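# Clamp the marked flat bar upright in the vise

## Task

Stand the marked flat bar upright in the vise so that the upper edge of the jaws lies along the middle of the line drawn on the bar. Close the vise until it grips the bar firmly without help. At the end, nothing but the jaws (besides the robot's own arms) may be in contact with the bar, and the bar must not extend beyond either side of the jaws. Then release the bar and move the arms away. A result that stays in place only because the robot is holding it does not count.

## Robot and tools

Robot: two arms, left_arm and right_arm, each with a six-joint arm and a parallel gripper. Their bases sit near (+0.020, +0.337, 0) m and (+0.048, -0.247, 0) m. Reported positions use one scene frame: origin on the tabletop midway between the arms, +z up, +x out across the table, and left_arm on the +y side. The arm names say nothing about which side of an image an arm appears on. The fingers point along the gripper's +z axis and close along its y axis. end_effector_position is the point between the finger pads, about 1 cm short of the tips. The printed hand position can be off, more so at long reach.

Row layout, used by both execute_actions and move: a flat list of 14 numbers, each from -1 to 1. The first 7 are left_arm's six joint numbers and then its opening. The next 7 are the same for right_arm. Send all 14 even if only one arm moves. Joint order within each arm: shoulder, elbow, waist, wrist pitch, wrist yaw, wrist roll. Joint numbers are offsets, not poses. One unit equals 1.32 rad for the shoulder, 1.276 for the elbow, 1.264 for the waist, 1.83 for wrist pitch, 1.686 for wrist yaw and 2.022 for wrist roll. Opening is absolute: +1 is fully open (0.094 m pad gap) and -1 is closed. A row may carry 12 extra numbers from 0 to 1. These are gain scales for left_arm's six joints and then right_arm's six, in the same joint order, and they stay in force until replaced.

Joint ranges in rad: shoulder 0.000 to 3.142, elbow 0.000 to 3.019, waist -2.880 to 2.880, wrist pitch -1.693 to 1.571, wrist yaw -1.571 to 1.571, wrist roll -2.094 to 2.094. The true ends can differ by up to 0.019 rad. An action that asks a joint to go more than 0.019 rad beyond its range is rejected for both arms. If the first action of a call fails this check, or any action is malformed, nothing in the call runs. A joint driven fully to its end yields the line "joint sent to its limit". If that line is absent, do not assume the joint has more room.

execute_actions(actions): a list of up to 15 actions. Each action is a table of up to 15 rows, and each row lasts one control step of 1/30 s. If the table is shorter, its final row is repeated for the rest of the 15 steps, so an action lasts 0.5 s. Offsets in every row count from the joint angles at the start of that action, not from the previous row. For a call's first action, that means the most recently reported angles. An empty list just returns the current state and images.

move(target, speed, blocking): target is one row. Its offsets count from the last reported "Joint positions", not from wherever the arm happens to be when the move begins. Every joint follows a path that finishes at the same moment, so the hand usually travels in a curve. Paths last 0.5 to 10 s and stop short if they would take longer. speed is the top rate in rad/s of whichever joint has the farthest to go: 0.01 to 2, default 0.5. Moves do not avoid obstacles or the other arm. Faster moves hit harder, and aiming past a contact presses harder. Finger openings are applied at the start. The "move:" line reports how it ended (done, off_target, moving, held, fault), limits=held or limits=none, and each arm's joint farthest from its target. With blocking=false you get control back after 0.5 s. Until a result shows that the move has ended, call wait or stop before sending new rows or moves.

wait(seconds), 0 to 10: the arms keep their last command, and a running move continues. stop(): brakes the current move; the arm needs room to slow down. zoom_image(camera, region): region is [x0, y0, x1, y1] in image pixels, at most 504 by 504. Cameras: cam_high and cam_low (504x504), cam_left_wrist and cam_right_wrist (616x616, fisheye). show_instructions(): shows the reference pages, including the vise manual image. read_manual(section): returns only the "licences" text. finished_scene(scene): ends the scene and cannot be reversed, so the clamp must already hold on its own.

Results: each arm's gripper pose (position in m, quat_wxyz); Joint positions (rad, plus pad gap in m); Joint velocities; Joint torques, which are offset and noisy; and Joint targets, the angles currently being driven toward. grip_measured gives the finger opening on the command scale. Results that ran actions also list per-step joint readings, where HELD marks steps that were held back. "joint command not followed" means a clearance check altered the joint targets. FAULT, MOTOR HOT (from 85 °C) and OVER-TEMPERATURE FAULT (at 100 °C the arm goes limp and falls) warn about stops.

Motion limits: each step's target may lead the measured angle by at most 0.264 rad (waist), 0.32 (shoulder), 0.276 (elbow), 0.33 (wrist pitch), 0.186 (wrist yaw) or 0.522 (wrist roll). Targets that would move the hand more than 70 mm from its measured position are scaled back. Large moves therefore take several actions. An arm sent zero offsets may slowly sag. To hold it, command offsets back to the angles you want in the first call and zeros afterwards.

Gripping: to hold a part, command an opening about 0.03 below grip_measured; a smaller gap grips more lightly. Each pad can push roughly 50 to 62 N, less on parts thinner than about 2 mm. The robot keeps its last command while you compose a reply.

Avoid: collisions or hard pressing between the arms, knocking anything off the table, dropping the bar, slamming, and hard shoves. Parts you hold may be tugged briefly, and loose items may be nudged.

Each tool is called after "Call:" by a JSON object that holds its "op" and its "data", one argument or row to a line.

## Session

Call:
{"op": "execute_actions", "data": {
  "actions": []
}}

Scene clock: 0.00 s.
left_arm: end_effector_position=(+0.7924, -0.2389, +0.2488) grip_measured=+1.000 end_effector_quat_wxyz=(+0.680, +0.043, +0.703, -0.206) | right_arm: end_effector_position=(+0.5298, -0.6822, +0.3218) grip_measured=+1.000 end_effector_quat_wxyz=(-0.069, -0.569, +0.783, -0.240)
Joint names: [shoulder, elbow, waist, wrist pitch, wrist yaw, wrist roll]
Joint positions: left_arm=[ 2.427  2.214 -0.742  0.222 -0.345 -0.231  0.094] | right_arm=[ 1.782  1.921 -0.8   -1.269  0.258 -1.981  0.094]
Joint velocities: left_arm=[ 0.015 -0.022 -0.024 -0.017  0.066 -0.037  0.   ] | right_arm=[-0.005  0.002 -0.015  0.002  0.022 -0.022  0.   ]
Joint torques (N m, as the arm reports them, + toward a larger angle): no reading
Joint targets: left_arm=[2.434 2.241 -0.742 0.226 -0.345 -0.231] | right_arm=[1.785 1.946 -0.800 -1.267 0.258 -1.981]
Joint stiffness scale: left_arm=[1. 1. 1. 1. 1. 1.] | right_arm=[1. 1. 1. 1. 1. 1.]
camera_calibration (this result's frames):
cam_left_wrist: T_world_to_cam=[[-0.348754, -0.90816, 0.231551, 0.00172622], [-0.603012, 0.0283033, -0.79723, 0.687014], [0.717459, -0.417665, -0.557503, -0.405351], [0, 0, 0, 1]] pos_world=[0.705703, -0.187178, 0.321324]
cam_right_wrist: T_world_to_cam=[[0.924921, -0.237936, 0.296492, -0.750559], [-0.374324, -0.43388, 0.81953, -0.357816], [-0.0663536, -0.868985, -0.49037, -0.279858], [0, 0, 0, 1]] pos_world=[0.541699, -0.577026, 0.378541]

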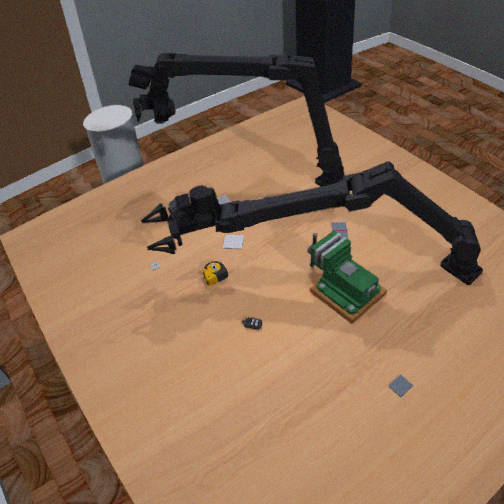

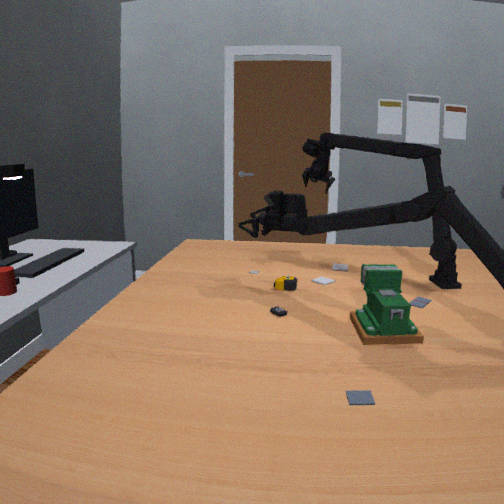

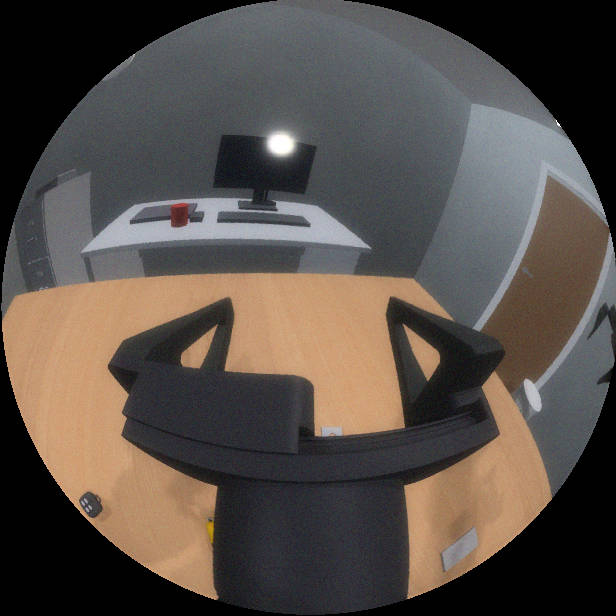

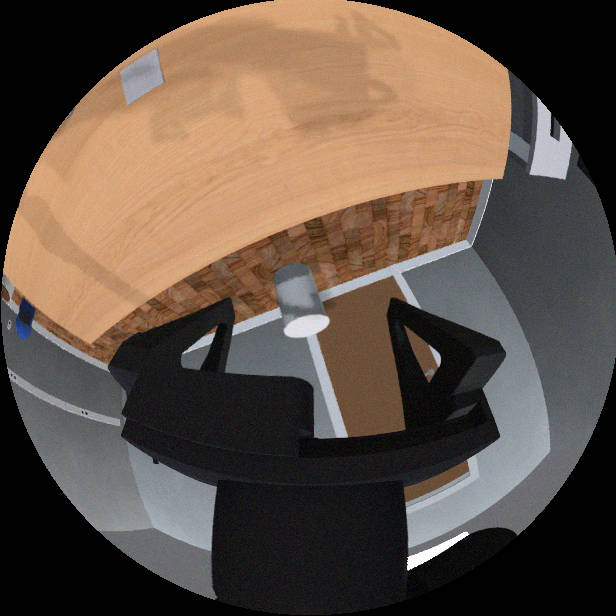

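Call:
{"op": "zoom_image", "data": {
  "camera": "cam_high",
  "region": [270, 190, 430, 350]
}}

Call:
{"op": "zoom_image", "data": {
  "camera": "cam_low",
  "region": [300, 240, 480, 360]
}}

Region (270, 190, 430, 350) of cam_high's 504x504 image, scaled by 3.150, with more detail than that image has.

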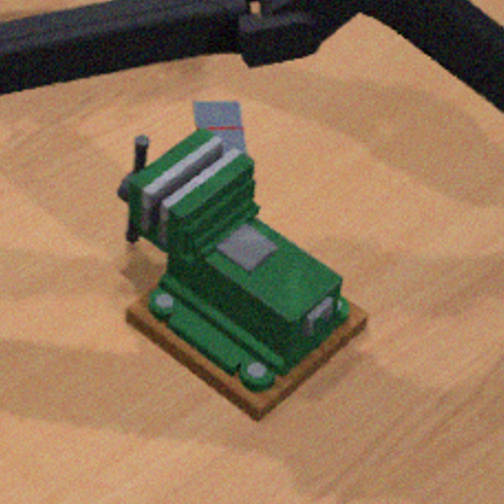

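Region (300, 240, 480, 360) of cam_low's 504x504 image, scaled by 2.800, with more detail than that image has.

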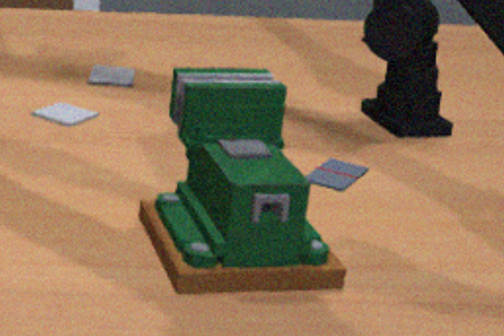

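Call:
{"op": "zoom_image", "data": {
  "camera": "cam_low",
  "region": [390, 280, 450, 320]
}}

Call:
{"op": "zoom_image", "data": {
  "camera": "cam_high",
  "region": [295, 210, 375, 290]
}}

Region (390, 280, 450, 320) of cam_low's 504x504 image, scaled by 8.400, with more detail than that image has.

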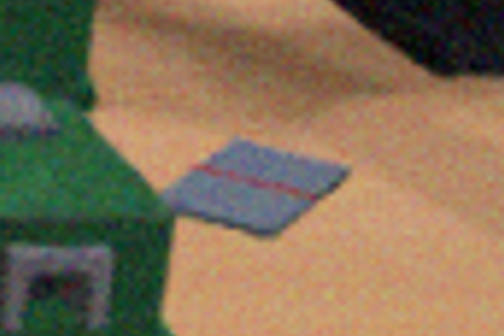

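Region (295, 210, 375, 290) of cam_high's 504x504 image, scaled by 6.300, with more detail than that image has.

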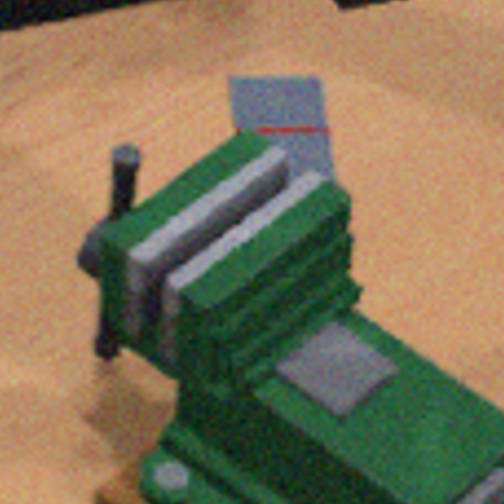

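Call:
{"op": "move", "data": {
  "target": [-0.799, -0.756, -0.353, -0.919, 0.2046, -0.9, 1, 0, -0.65, 0, 0.8, -0.5, 0.6, 1],
  "speed": 0.9
}}

Scene clock: 41.33 s.
left_arm: end_effector_position=(+0.1843, -0.0205, +0.2233) grip_measured=+1.000 end_effector_quat_wxyz=(+0.001, -0.437, +0.900, -0.003) | right_arm: end_effector_position=(+0.6197, -0.5768, +0.1393) grip_measured=+1.000 end_effector_quat_wxyz=(+0.528, -0.194, +0.816, -0.137)
Joint names: [shoulder, elbow, waist, wrist pitch, wrist yaw, wrist roll]
Joint positions: left_arm=[ 1.368  1.248 -1.181 -1.443 -0.002 -2.043  0.094] | right_arm=[ 1.782  1.098 -0.8    0.177 -0.583 -0.784  0.094]
Joint velocities: left_arm=[ 0.005 -0.017 -0.005 -0.002  0.081 -0.051  0.   ] | right_arm=[-0.015  0.002 -0.005 -0.007  0.007 -0.037  0.   ]
Joint torques (N m, as the arm reports them, + toward a larger angle): left_arm=[-9.98  8.84 -1.1  -0.55  0.11 -0.16] | right_arm=[-17.35   9.13   0.66   2.95  -0.41   0.18]
Joint targets: left_arm=[1.373 1.250 -1.188 -1.460 -0.000 -2.051] | right_arm=[1.782 1.091 -0.800 0.195 -0.585 -0.768]
Joint stiffness scale: left_arm=[1. 1. 1. 1. 1. 1.] | right_arm=[1. 1. 1. 1. 1. 1.]
move: done; limits=none; left_arm: farthest joint: the wrist pitch, 0.016 radians from its target (1.682 radians at the start); right_arm: farthest joint: the wrist pitch, 0.018 radians from its target (1.464 radians at the start)
camera_calibration (this result's frames):
cam_left_wrist: T_world_to_cam=[[0.785564, -0.618564, 0.016383, -0.161109], [-0.510068, -0.632333, 0.583083, -0.0450399], [-0.350314, -0.466405, -0.812247, 0.360645], [0, 0, 0, 1]] pos_world=[0.229927, 0.0400707, 0.321835]
cam_right_wrist: T_world_to_cam=[[0.174273, -0.887555, 0.426469, -0.682123], [-0.830521, -0.365164, -0.420584, 0.366245], [0.529022, -0.280895, -0.800771, -0.258358], [0, 0, 0, 1]] pos_world=[0.559727, -0.544253, 0.238056]

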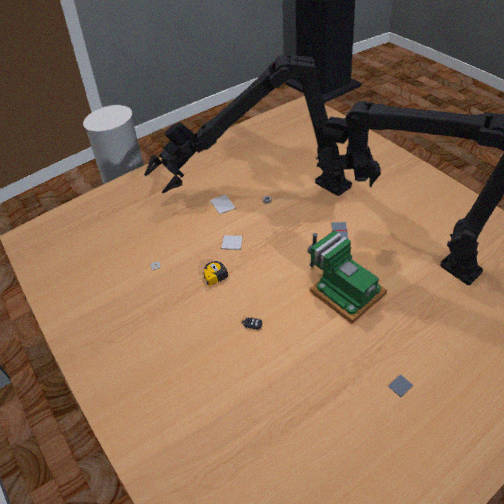

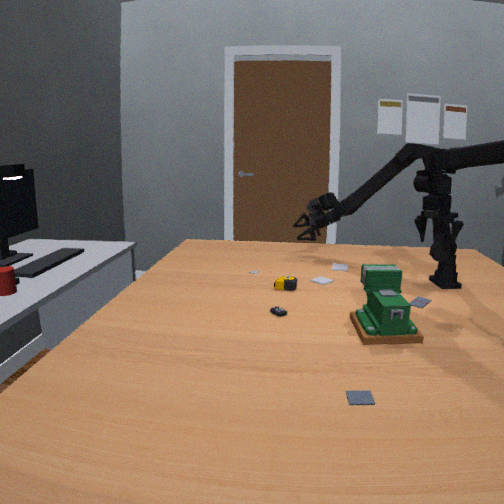

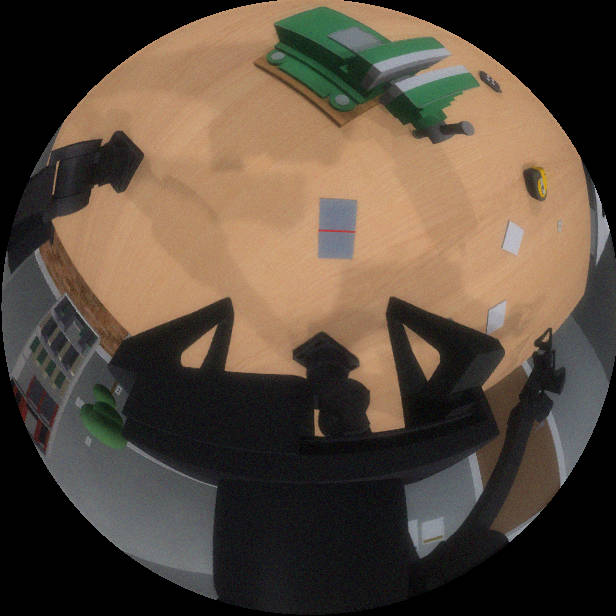

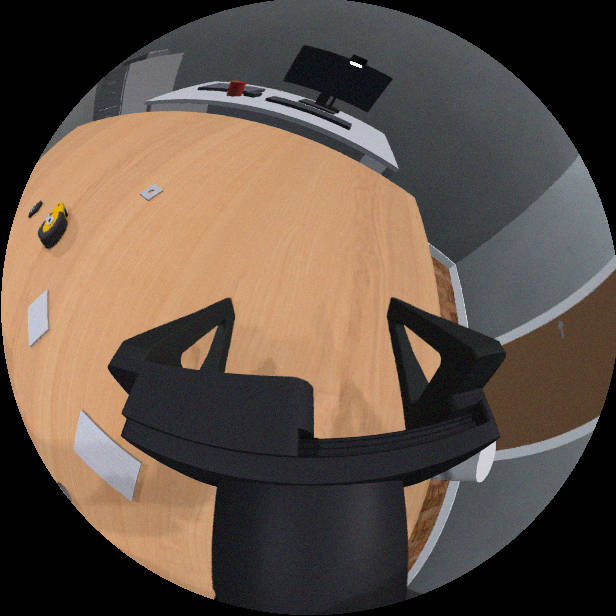

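Call:
{"op": "zoom_image", "data": {
  "camera": "cam_left_wrist",
  "region": [290, 180, 390, 280]
}}

Call:
{"op": "zoom_image", "data": {
  "camera": "cam_left_wrist",
  "region": [240, 0, 520, 160]
}}

Region (290, 180, 390, 280) of cam_left_wrist's 616x616 image, scaled by 5.040, with more detail than that image has.

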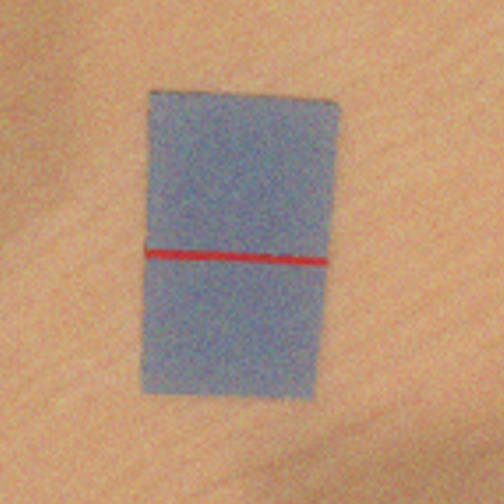

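Region (240, 0, 520, 160) of cam_left_wrist's 616x616 image, scaled by 1.800, with more detail than that image has; it fills the top 288 rows of this view, and the rest is white.

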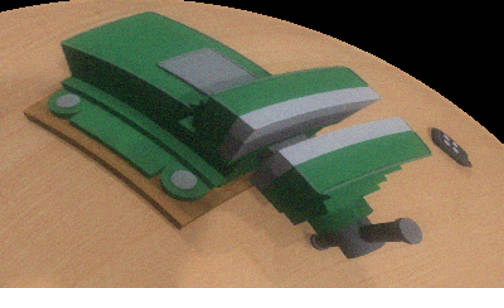

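Call:
{"op": "move", "data": {
  "target": [0.253, -0.1767, 0.0227, 0.3085, 0, 0.0216, 1, 0, -0.586, 0.285, 0.6836, -0.3956, 0.59, -0.149],
  "speed": 0.7
}}

Scene clock: 87.87 s.
left_arm: end_effector_position=(+0.2088, -0.0592, +0.0211) grip_measured=+1.000 end_effector_quat_wxyz=(+0.001, -0.426, +0.904, -0.010) | right_arm: end_effector_position=(+0.4307, -0.1997, +0.1059) grip_measured=-0.148 end_effector_quat_wxyz=(+0.551, -0.185, +0.685, +0.440)
Joint names: [shoulder, elbow, waist, wrist pitch, wrist yaw, wrist roll]
Joint positions: left_arm=[ 1.681  1.026 -1.167 -0.897 -0.002 -2.006  0.094] | right_arm=[ 1.782  0.353 -0.446  1.411 -1.249  0.393  0.04 ]
Joint velocities: left_arm=[-0.005 -0.012 -0.015  0.017 -0.022 -0.066  0.   ] | right_arm=[-0.015  0.007 -0.024  0.007 -0.007 -0.066 -0.   ]
Joint torques (N m, as the arm reports them, + toward a larger angle): left_arm=[-11.25   6.58   1.02   0.6    0.06  -0.03] | right_arm=[-9.54  2.62  1.28  2.72 -0.16  0.09]
Joint targets: left_arm=[1.702 1.022 -1.152 -0.879 -0.002 -1.999] | right_arm=[1.782 0.350 -0.440 1.428 -1.250 0.409]
Joint stiffness scale: left_arm=[1. 1. 1. 1. 1. 1.] | right_arm=[1. 1. 1. 1. 1. 1.]
move: off_target (left_arm); limits=none; left_arm: farthest joint: the shoulder, 0.021 radians from its target (0.333 radians at the start); right_arm: farthest joint: the wrist pitch, 0.017 radians from its target (1.251 radians at the start)
camera_calibration (this result's frames):
cam_left_wrist: T_world_to_cam=[[0.771079, -0.636132, 0.0278233, -0.199208], [-0.527691, -0.613958, 0.587025, 0.0655871], [-0.356343, -0.467325, -0.809091, 0.188032], [0, 0, 0, 1]] pos_world=[0.255219, 0.00141721, 0.119176]
cam_right_wrist: T_world_to_cam=[[0.738818, -0.543257, -0.398772, -0.387248], [-0.607445, -0.280614, -0.743147, 0.287937], [0.291819, 0.791282, -0.537321, 0.209198], [0, 0, 0, 1]] pos_world=[0.399963, -0.295111, 0.171963]

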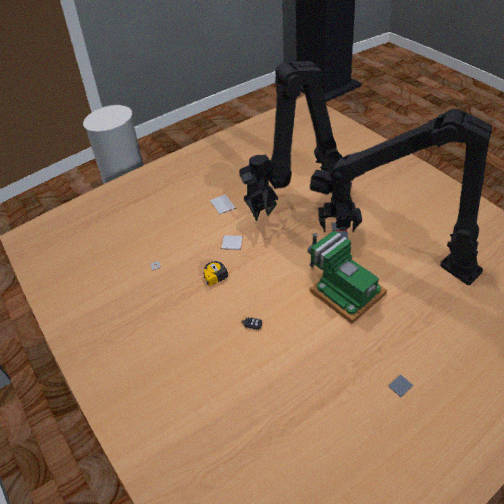

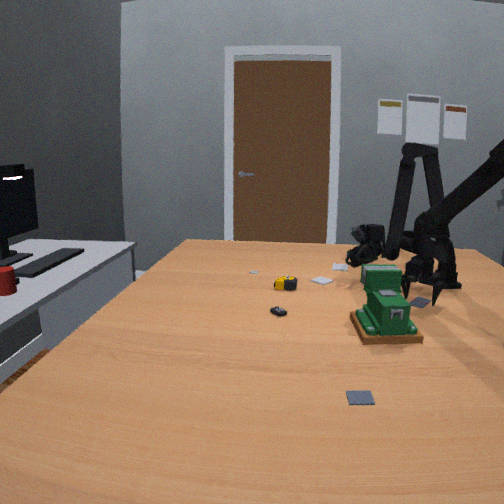

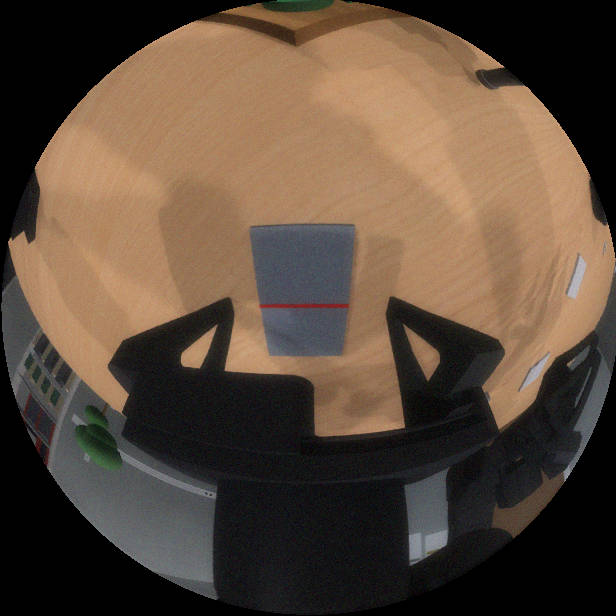

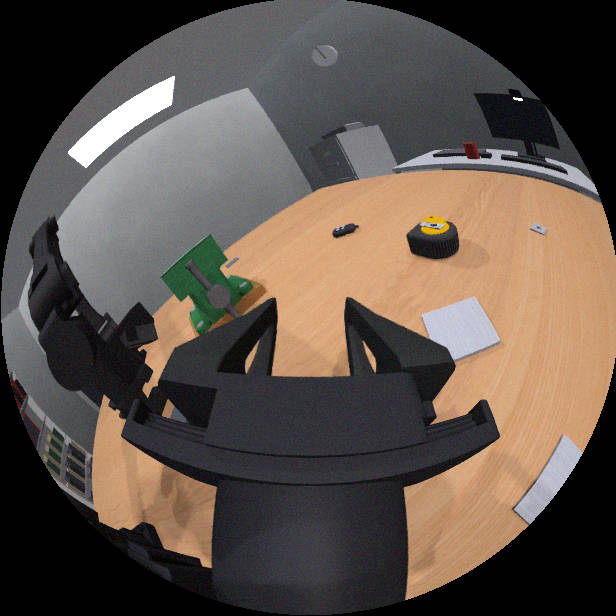

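Call:
{"op": "execute_actions", "data": {
  "actions": [
    [[0.010,0,0,0,0,0,0.8,0,0,0,0,0,0,-0.149],[0.018,0,0,0,0,0,0.7,0,0,0,0,0,0,-0.149],[0.022,0,0,0,0,0,0.6,0,0,0,0,0,0,-0.149],[0.025,0,0,0,0,0,0.5,0,0,0,0,0,0,-0.149],[0.027,0,0,0,0,0,0.45,0,0,0,0,0,0,-0.149],[0.0285,0,0,0,0,0,0.4,0,0,0,0,0,0,-0.149],[0.0295,0,0,0,0,0,0.4,0,0,0,0,0,0,-0.149]]
  ]
}}

Scene clock: 89.80 s.
left_arm: end_effector_position=(+0.2087, -0.0590, +0.0203) grip_measured=+0.403 end_effector_quat_wxyz=(+0.001, -0.426, +0.904, -0.009) | right_arm: end_effector_position=(+0.4307, -0.1997, +0.1059) grip_measured=-0.148 end_effector_quat_wxyz=(+0.551, -0.184, +0.685, +0.440)
Joint names: [shoulder, elbow, waist, wrist pitch, wrist yaw, wrist roll]
Joint positions: left_arm=[ 1.682  1.026 -1.167 -0.897 -0.002 -2.006  0.066] | right_arm=[ 1.782  0.353 -0.446  1.411 -1.249  0.393  0.04 ]
Joint velocities: left_arm=[-0.024 -0.007 -0.005  0.012  0.037 -0.051 -0.001] | right_arm=[ 0.005  0.007 -0.015 -0.002 -0.022  0.051 -0.   ]
Joint torques (N m, as the arm reports them, + toward a larger angle): left_arm=[-10.12   7.02   1.08  -0.37  -0.05  -0.07] | right_arm=[-9.53  2.91  0.63  1.97 -0.12 -0.09]
Joint targets: left_arm=[1.720 1.026 -1.167 -0.897 -0.002 -2.006] | right_arm=[1.782 0.353 -0.446 1.411 -1.249 0.393]
Joint stiffness scale: left_arm=[1. 1. 1. 1. 1. 1.] | right_arm=[1. 1. 1. 1. 1. 1.]
Step readings (joint positions):
0: left_arm=[1.681 1.026 -1.167 -0.897 -0.002 -2.006] | right_arm=[1.782 0.353 -0.446 1.411 -1.249 0.393]
1: left_arm=[1.681 1.026 -1.167 -0.897 -0.002 -2.006] | right_arm=[1.782 0.353 -0.446 1.411 -1.249 0.393]
2: left_arm=[1.681 1.026 -1.167 -0.897 -0.002 -2.006] | right_arm=[1.782 0.353 -0.446 1.411 -1.249 0.393]
4: left_arm=[1.682 1.026 -1.167 -0.897 -0.002 -2.006] | right_arm=[1.782 0.353 -0.446 1.411 -1.249 0.393]
8: left_arm=[1.682 1.026 -1.167 -0.897 -0.002 -2.006] | right_arm=[1.782 0.353 -0.446 1.411 -1.249 0.393]
15: Joint positions above
camera_calibration (this result's frames):
cam_left_wrist: T_world_to_cam=[[0.771101, -0.636178, 0.0260944, -0.198968], [-0.527208, -0.614968, 0.586401, 0.0659743], [-0.357008, -0.465932, -0.8096, 0.187677], [0, 0, 0, 1]] pos_world=[0.255209, 0.00143742, 0.118448]
cam_right_wrist: T_world_to_cam=[[0.738695, -0.543169, -0.399121, -0.387139], [-0.607674, -0.280445, -0.743023, 0.288056], [0.291655, 0.791403, -0.537232, 0.209283], [0, 0, 0, 1]] pos_world=[0.399983, -0.295126, 0.17195]

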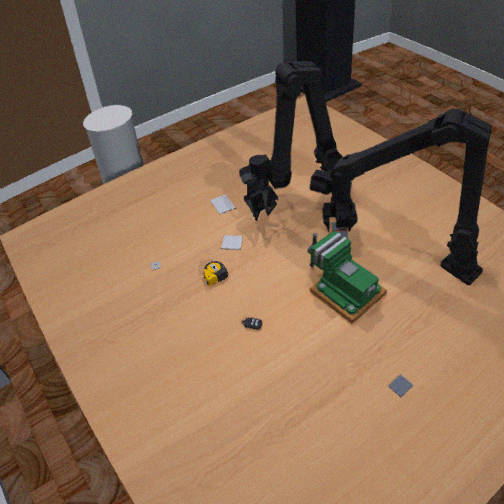

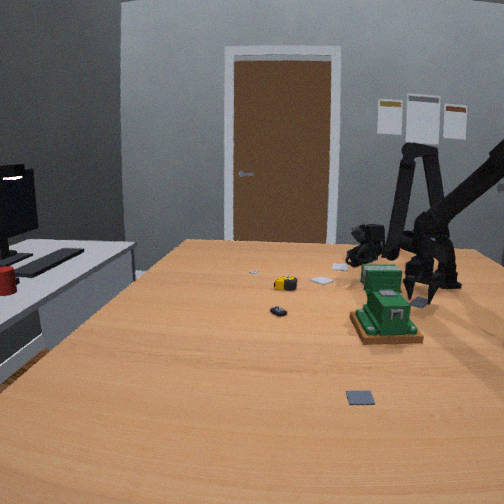

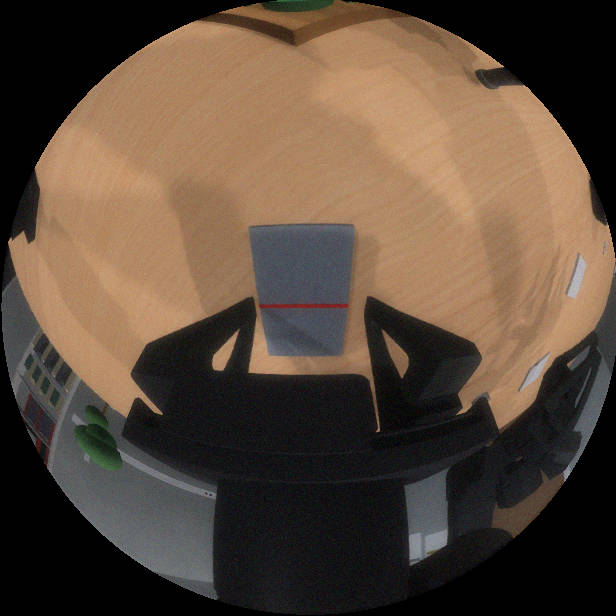

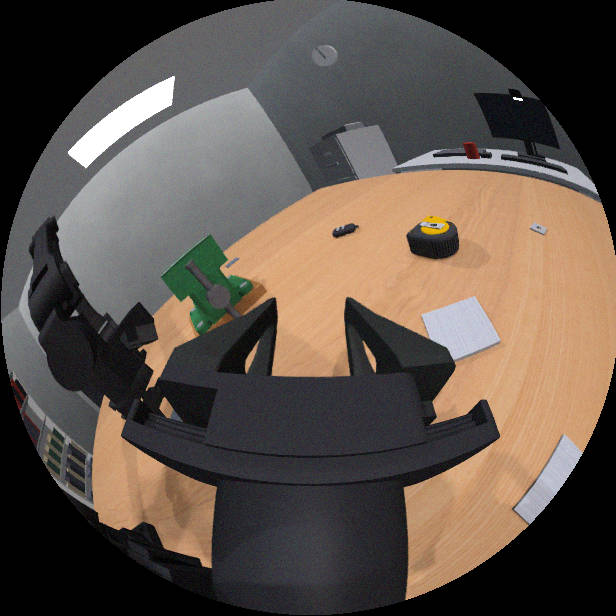

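Call:
{"op": "execute_actions", "data": {
  "actions": [
    [[0.005,0,0,0,0,0,0.3,0,0,0,0,0,0,-0.149],[0.005,0,0,0,0,0,0.25,0,0,0,0,0,0,-0.149],[0.005,0,0,0,0,0,0.2,0,0,0,0,0,0,-0.149],[0.005,0,0,0,0,0,0.17,0,0,0,0,0,0,-0.149],[0.005,0,0,0,0,0,0.15,0,0,0,0,0,0,-0.149],[0.005,0,0,0,0,0,0.13,0,0,0,0,0,0,-0.149],[0.005,0,0,0,0,0,0.11,0,0,0,0,0,0,-0.149],[0.005,0,0,0,0,0,0.09,0,0,0,0,0,0,-0.149],[0.005,0,0,0,0,0,0.08,0,0,0,0,0,0,-0.149]]
  ]
}}

Scene clock: 91.83 s.
left_arm: end_effector_position=(+0.2088, -0.0590, +0.0204) grip_measured=+0.085 end_effector_quat_wxyz=(+0.001, -0.426, +0.904, -0.009) | right_arm: end_effector_position=(+0.4307, -0.1997, +0.1059) grip_measured=-0.148 end_effector_quat_wxyz=(+0.551, -0.184, +0.685, +0.440)
Joint names: [shoulder, elbow, waist, wrist pitch, wrist yaw, wrist roll]
Joint positions: left_arm=[ 1.682  1.026 -1.167 -0.897 -0.003 -2.006  0.051] | right_arm=[ 1.782  0.353 -0.446  1.411 -1.249  0.393  0.04 ]
Joint velocities: left_arm=[ 0.005  0.007 -0.005  0.002  0.037  0.051 -0.   ] | right_arm=[-0.015 -0.017 -0.015  0.007  0.037  0.022 -0.001]
Joint torques (N m, as the arm reports them, + toward a larger angle): left_arm=[-13.42   6.93   0.38  -0.03  -0.04  -0.03] | right_arm=[-9.56  2.91  0.61  1.97 -0.12 -0.09]
Joint targets: left_arm=[1.689 1.026 -1.167 -0.897 -0.003 -2.006] | right_arm=[1.782 0.353 -0.446 1.411 -1.249 0.393]
Joint stiffness scale: left_arm=[1. 1. 1. 1. 1. 1.] | right_arm=[1. 1. 1. 1. 1. 1.]
Step readings (joint positions):
0: left_arm=[1.682 1.026 -1.167 -0.897 -0.002 -2.006] | right_arm=[1.782 0.353 -0.446 1.411 -1.249 0.393]
1: left_arm=[1.682 1.026 -1.167 -0.897 -0.002 -2.006] | right_arm=[1.782 0.353 -0.446 1.411 -1.249 0.393]
2: left_arm=[1.682 1.026 -1.167 -0.897 -0.002 -2.006] | right_arm=[1.782 0.353 -0.446 1.411 -1.249 0.393]
4: left_arm=[1.682 1.026 -1.167 -0.897 -0.003 -2.006] | right_arm=[1.782 0.353 -0.446 1.411 -1.249 0.393]
8: left_arm=[1.682 1.026 -1.167 -0.897 -0.003 -2.006] | right_arm=[1.782 0.353 -0.446 1.411 -1.249 0.393]
15: Joint positions above
camera_calibration (this result's frames):
cam_left_wrist: T_world_to_cam=[[0.771092, -0.636168, 0.026601, -0.199046], [-0.527502, -0.614866, 0.586243, 0.0659865], [-0.356593, -0.46608, -0.809698, 0.187735], [0, 0, 0, 1]] pos_world=[0.255236, 0.00144572, 0.11862]
cam_right_wrist: T_world_to_cam=[[0.738695, -0.543169, -0.399121, -0.387139], [-0.607674, -0.280445, -0.743023, 0.288056], [0.291655, 0.791403, -0.537232, 0.209283], [0, 0, 0, 1]] pos_world=[0.399983, -0.295126, 0.17195]

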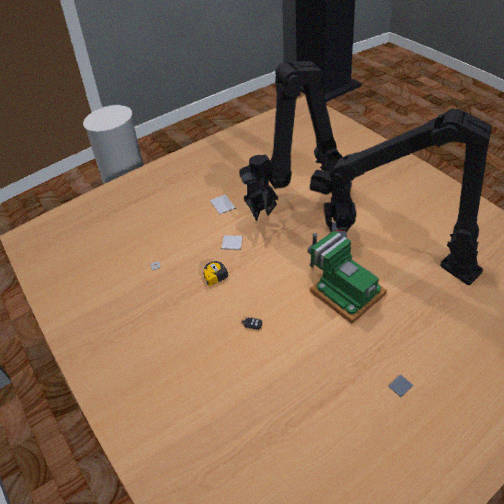

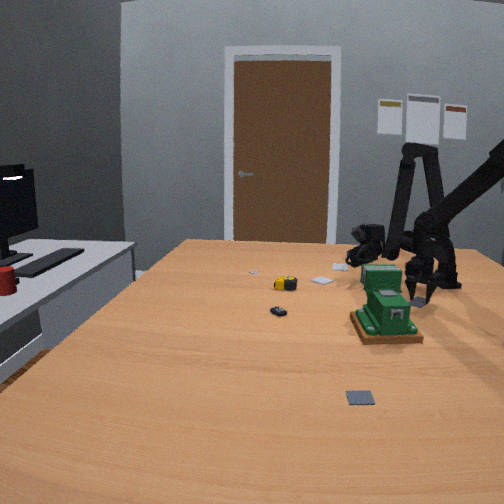

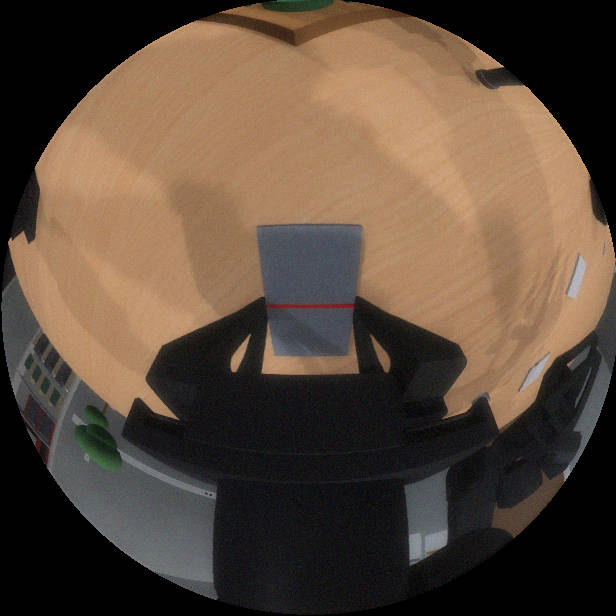

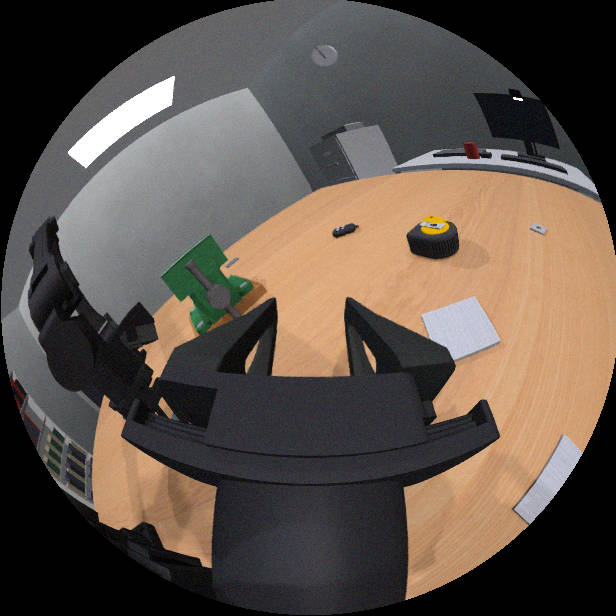

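Call:
{"op": "zoom_image", "data": {
  "camera": "cam_left_wrist",
  "region": [235, 215, 385, 365]
}}

Region (235, 215, 385, 365) of cam_left_wrist's 616x616 image, scaled by 3.360, with more detail than that image has.

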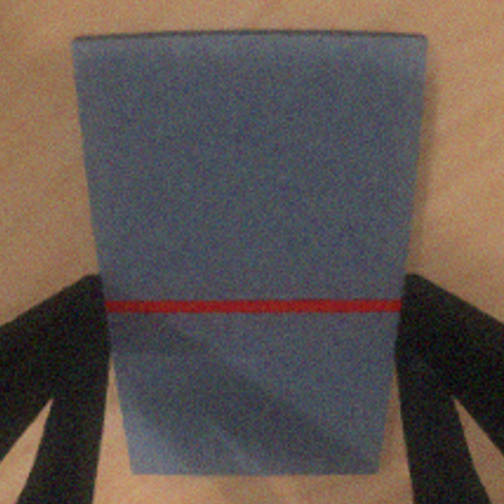

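Call:
{"op": "execute_actions", "data": {
  "actions": [
    [[0,0,0,0,0,0,0.06,0,0,0,0,0,0,-0.149],[0,0,0,0,0,0,0.05,0,0,0,0,0,0,-0.149],[0,0,0,0,0,0,0.04,0,0,0,0,0,0,-0.149],[0,0,0,0,0,0,0.04,0,0,0,0,0,0,-0.149],[0,0,0,0,0,0,0.04,0,0,0,0,0,0,-0.149],[0,0,0,0,0,0,0.04,0,0,0,0,0,0,-0.149],[-0.005,0,0,0,0,0,0.04,0,0,0,0,0,0,-0.149],[-0.009,0,0,0,0,0,0.04,0,0,0,0,0,0,-0.149],[-0.012,0,0,0,0,0,0.04,0,0,0,0,0,0,-0.149],[-0.015,0,0,0,0,0,0.04,0,0,0,0,0,0,-0.149],[-0.017,0,0,0,0,0,0.04,0,0,0,0,0,0,-0.149]]
  ]
}}

Scene clock: 105.03 s.
left_arm: end_effector_position=(+0.2089, -0.0593, +0.0217) grip_measured=+0.053 end_effector_quat_wxyz=(+0.001, -0.426, +0.904, -0.010) | right_arm: end_effector_position=(+0.4307, -0.1997, +0.1059) grip_measured=-0.148 end_effector_quat_wxyz=(+0.551, -0.184, +0.685, +0.440)
Joint names: [shoulder, elbow, waist, wrist pitch, wrist yaw, wrist roll]
Joint positions: left_arm=[ 1.679  1.026 -1.167 -0.897 -0.003 -2.006  0.049] | right_arm=[ 1.782  0.353 -0.446  1.411 -1.249  0.393  0.04 ]
Joint velocities: left_arm=[ 0.005 -0.007  0.005  0.027 -0.022 -0.007  0.001] | right_arm=[-0.015 -0.012 -0.005 -0.002 -0.037 -0.007 -0.   ]
Joint torques (N m, as the arm reports them, + toward a larger angle): left_arm=[-15.37   7.2    0.15  -0.35  -0.03  -0.04] | right_arm=[-9.54  2.91  0.63  1.96 -0.12 -0.09]
Joint targets: left_arm=[1.660 1.026 -1.167 -0.897 -0.003 -2.006] | right_arm=[1.782 0.353 -0.446 1.411 -1.249 0.393]
Joint stiffness scale: left_arm=[1. 1. 1. 1. 1. 1.] | right_arm=[1. 1. 1. 1. 1. 1.]
Step readings (joint positions):
0: left_arm=[1.682 1.026 -1.167 -0.897 -0.003 -2.006] | right_arm=[1.782 0.353 -0.446 1.411 -1.249 0.393]
1: left_arm=[1.682 1.026 -1.167 -0.897 -0.003 -2.006] | right_arm=[1.782 0.353 -0.446 1.411 -1.249 0.393]
2: left_arm=[1.682 1.026 -1.167 -0.897 -0.003 -2.006] | right_arm=[1.782 0.353 -0.446 1.411 -1.249 0.393]
4: left_arm=[1.682 1.026 -1.167 -0.897 -0.003 -2.006] | right_arm=[1.782 0.353 -0.446 1.411 -1.249 0.393]
8: left_arm=[1.681 1.026 -1.167 -0.897 -0.003 -2.006] | right_arm=[1.782 0.353 -0.446 1.411 -1.249 0.393]
15: Joint positions above
camera_calibration (this result's frames):
cam_left_wrist: T_world_to_cam=[[0.771055, -0.636091, 0.0293671, -0.19943], [-0.528274, -0.61325, 0.58724, 0.0653671], [-0.355529, -0.468308, -0.80888, 0.188303], [0, 0, 0, 1]] pos_world=[0.255251, 0.00141447, 0.119785]
cam_right_wrist: T_world_to_cam=[[0.738695, -0.543169, -0.399121, -0.387139], [-0.607674, -0.280445, -0.743023, 0.288056], [0.291655, 0.791403, -0.537232, 0.209283], [0, 0, 0, 1]] pos_world=[0.399983, -0.295126, 0.17195]

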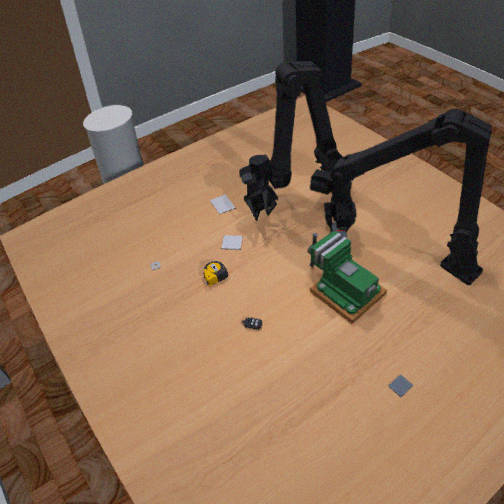

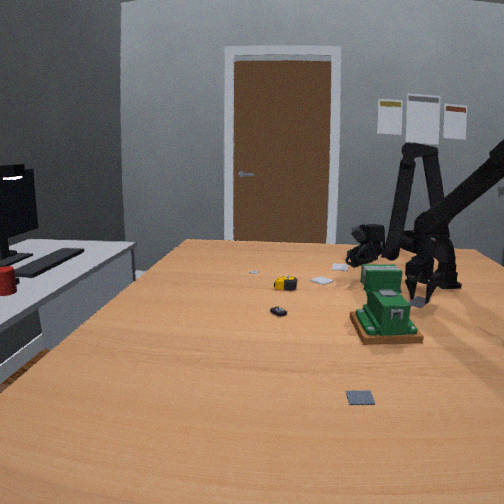

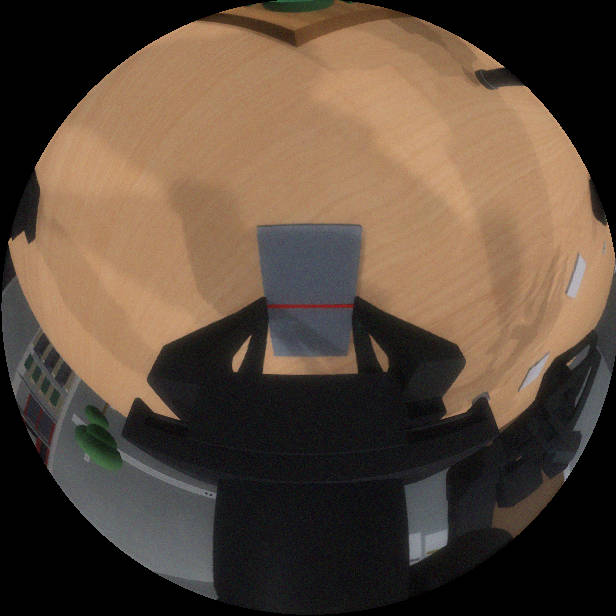

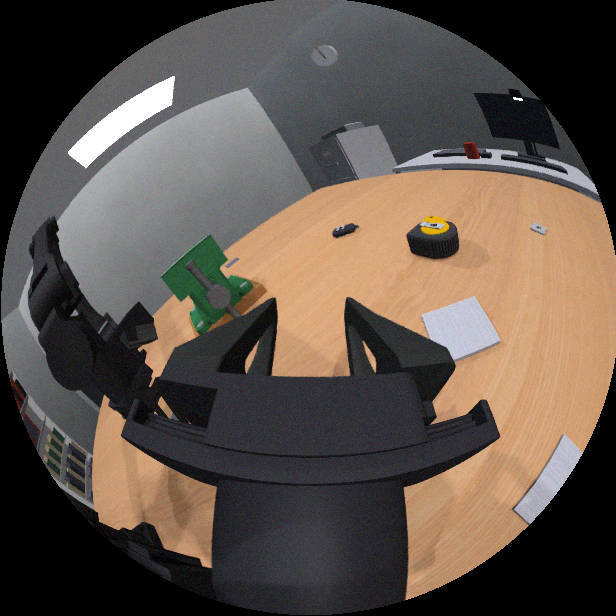

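Call:
{"op": "execute_actions", "data": {
  "actions": [
    [[-0.014,0,0,0,0,0,0.025,0,0,0,0,0,0,-0.149],[-0.017,0,0,0,0,0,0.025,0,0,0,0,0,0,-0.149],[-0.020,0,0,0,0,0,0.025,0,0,0,0,0,0,-0.149],[-0.022,0,0,0,0,0,0.025,0,0,0,0,0,0,-0.149],[-0.024,0,0,0,0,0,0.025,0,0,0,0,0,0,-0.149],[-0.026,0,0,0,0,0,0.025,0,0,0,0,0,0,-0.149],[-0.028,0,0,0,0,0,0.025,0,0,0,0,0,0,-0.149]]
  ]
}}

Scene clock: 108.00 s.
left_arm: end_effector_position=(+0.2092, -0.0599, +0.0300) grip_measured=+0.041 end_effector_quat_wxyz=(+0.002, -0.426, +0.904, -0.020) | right_arm: end_effector_position=(+0.4307, -0.1997, +0.1059) grip_measured=-0.148 end_effector_quat_wxyz=(+0.551, -0.184, +0.685, +0.440)
Joint names: [shoulder, elbow, waist, wrist pitch, wrist yaw, wrist roll]
Joint positions: left_arm=[ 1.656  1.022 -1.167 -0.897 -0.003 -2.006  0.049] | right_arm=[ 1.782  0.353 -0.446  1.411 -1.249  0.393  0.04 ]
Joint velocities: left_arm=[ 0.015 -0.007  0.005  0.017 -0.037 -0.022  0.   ] | right_arm=[-0.005  0.002 -0.005 -0.002  0.007  0.007 -0.001]
Joint torques (N m, as the arm reports them, + toward a larger angle): left_arm=[-13.35   7.48  -1.21  -0.21  -0.09  -0.01] | right_arm=[-9.52  2.91  0.65  1.97 -0.12 -0.09]
Joint targets: left_arm=[1.642 1.026 -1.167 -0.897 -0.003 -2.006] | right_arm=[1.782 0.353 -0.446 1.411 -1.249 0.393]
Joint stiffness scale: left_arm=[1. 1. 1. 1. 1. 1.] | right_arm=[1. 1. 1. 1. 1. 1.]
Step readings (joint positions):
0: left_arm=[1.678 1.026 -1.167 -0.897 -0.003 -2.006] | right_arm=[1.782 0.353 -0.446 1.411 -1.249 0.393]
1: left_arm=[1.678 1.026 -1.167 -0.897 -0.003 -2.006] | right_arm=[1.782 0.353 -0.446 1.411 -1.249 0.393]
2: left_arm=[1.678 1.026 -1.167 -0.897 -0.003 -2.006] | right_arm=[1.782 0.353 -0.446 1.411 -1.249 0.393]
4: left_arm=[1.676 1.025 -1.167 -0.897 -0.003 -2.006] | right_arm=[1.782 0.353 -0.446 1.411 -1.249 0.393]
8: left_arm=[1.666 1.022 -1.167 -0.897 -0.003 -2.006] | right_arm=[1.782 0.353 -0.446 1.411 -1.249 0.393]
15: Joint positions above
camera_calibration (this result's frames):
cam_left_wrist: T_world_to_cam=[[0.770742, -0.635437, 0.0466485, -0.200746], [-0.533129, -0.603091, 0.593343, 0.0616893], [-0.348898, -0.482184, -0.803597, 0.192457], [0, 0, 0, 1]] pos_world=[0.25476, 0.00244215, 0.127419]
cam_right_wrist: T_world_to_cam=[[0.738695, -0.543169, -0.399121, -0.387139], [-0.607674, -0.280445, -0.743023, 0.288056], [0.291655, 0.791403, -0.537232, 0.209283], [0, 0, 0, 1]] pos_world=[0.399983, -0.295126, 0.17195]

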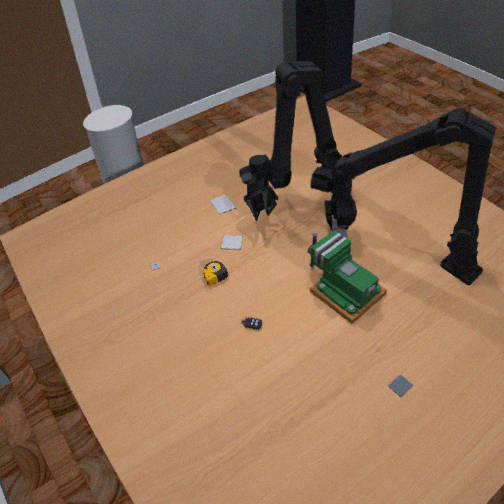

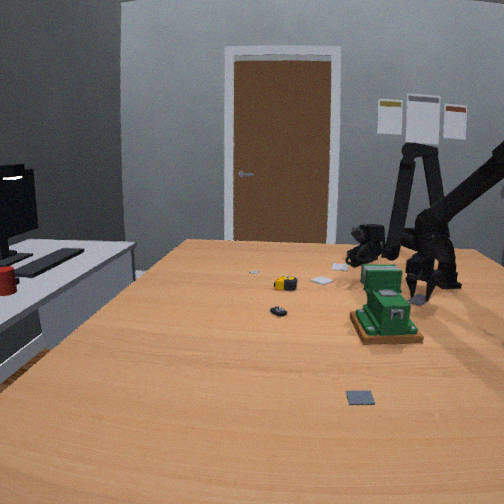

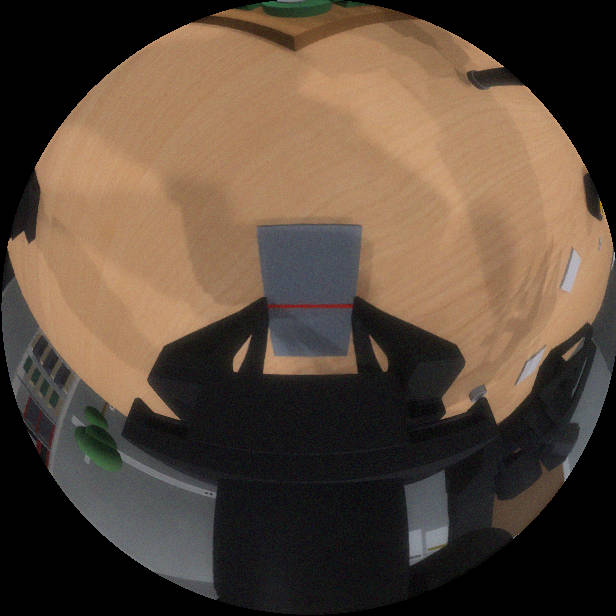

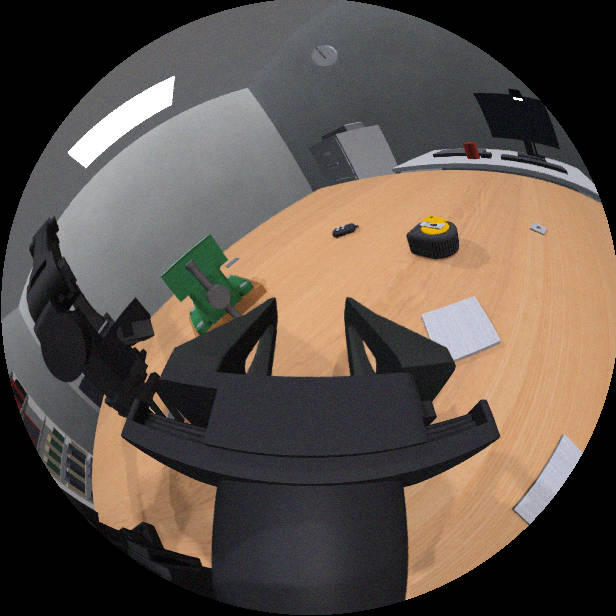

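Call:
{"op": "move", "data": {
  "target": [-0.1789, -0.2221, 0, 0.0216, 0.002, 0.998, 0.015, 0, 0, 0, 0, 0, 0, -0.149],
  "speed": 1.0
}}

Scene clock: 112.47 s.
left_arm: end_effector_position=(+0.1615, +0.0398, +0.0234) grip_measured=+0.034 end_effector_quat_wxyz=(-0.001, +0.535, +0.845, +0.002) | right_arm: end_effector_position=(+0.4307, -0.1997, +0.1059) grip_measured=-0.148 end_effector_quat_wxyz=(+0.551, -0.184, +0.685, +0.440)
Joint names: [shoulder, elbow, waist, wrist pitch, wrist yaw, wrist roll]
Joint positions: left_arm=[ 1.434  0.736 -1.167 -0.877 -0.002  0.004  0.049] | right_arm=[ 1.782  0.353 -0.446  1.411 -1.249  0.393  0.04 ]
Joint velocities: left_arm=[-0.015 -0.007 -0.015  0.002  0.022 -0.007  0.001] | right_arm=[ 0.005  0.002  0.005 -0.007 -0.007 -0.037 -0.   ]
Joint torques (N m, as the arm reports them, + toward a larger angle): left_arm=[-10.36   7.04   0.21   0.58   0.28   0.02] | right_arm=[-9.56  2.91  0.6   1.97 -0.12 -0.09]
Joint targets: left_arm=[1.420 0.739 -1.167 -0.857 0.001 0.012] | right_arm=[1.782 0.353 -0.446 1.411 -1.249 0.393]
Joint stiffness scale: left_arm=[1. 1. 1. 1. 1. 1.] | right_arm=[1. 1. 1. 1. 1. 1.]
move: done; limits=none; left_arm: farthest joint: the wrist pitch, 0.020 radians from its target (0.039 radians at the start); right_arm: farthest joint: the waist, 0.000 radians from its target (0.000 radians at the start)
camera_calibration (this result's frames):
cam_left_wrist: T_world_to_cam=[[-0.904004, -0.427471, 0.00676354, 0.162822], [-0.342644, 0.733893, 0.586512, 0.0165106], [-0.255681, 0.527891, -0.809913, 0.163493], [0, 0, 0, 1]] pos_world=[0.194651, -0.0288218, 0.12163]
cam_right_wrist: T_world_to_cam=[[0.738695, -0.543169, -0.399121, -0.387139], [-0.607674, -0.280445, -0.743023, 0.288056], [0.291655, 0.791403, -0.537232, 0.209283], [0, 0, 0, 1]] pos_world=[0.399983, -0.295126, 0.17195]

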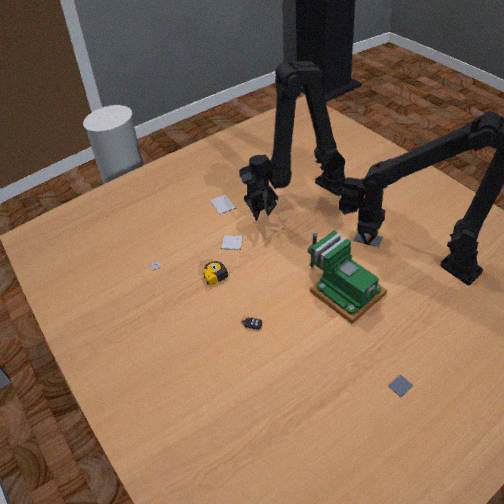

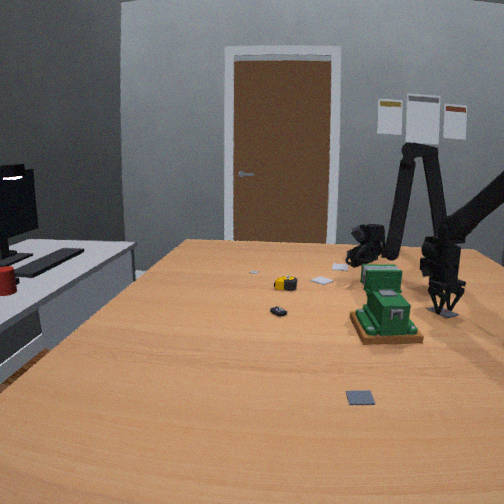

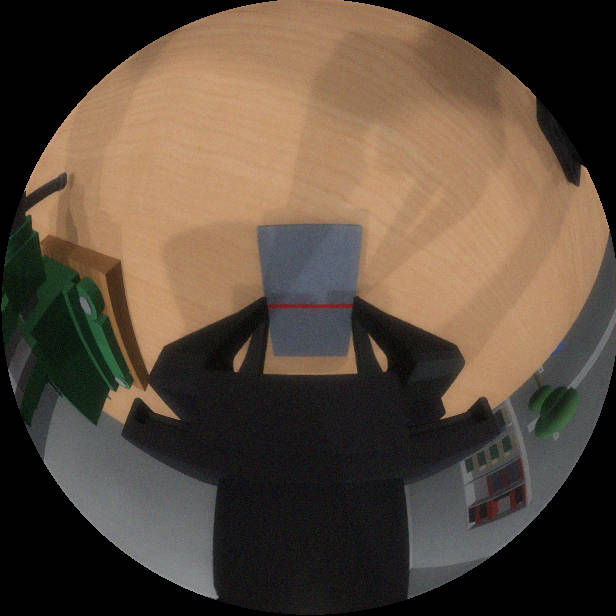

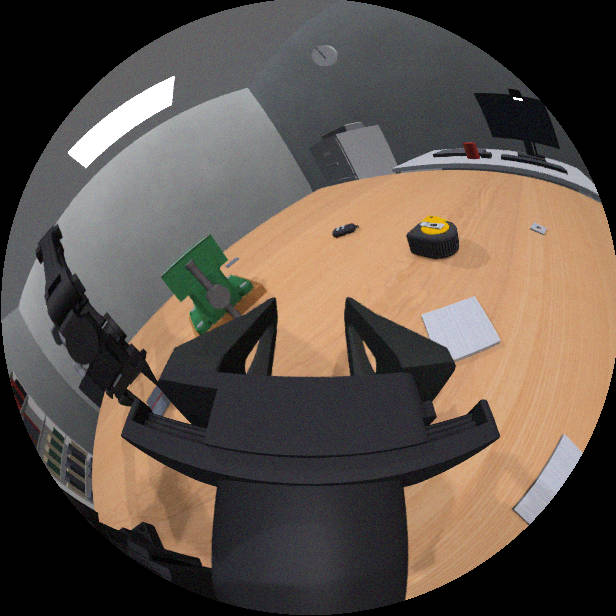

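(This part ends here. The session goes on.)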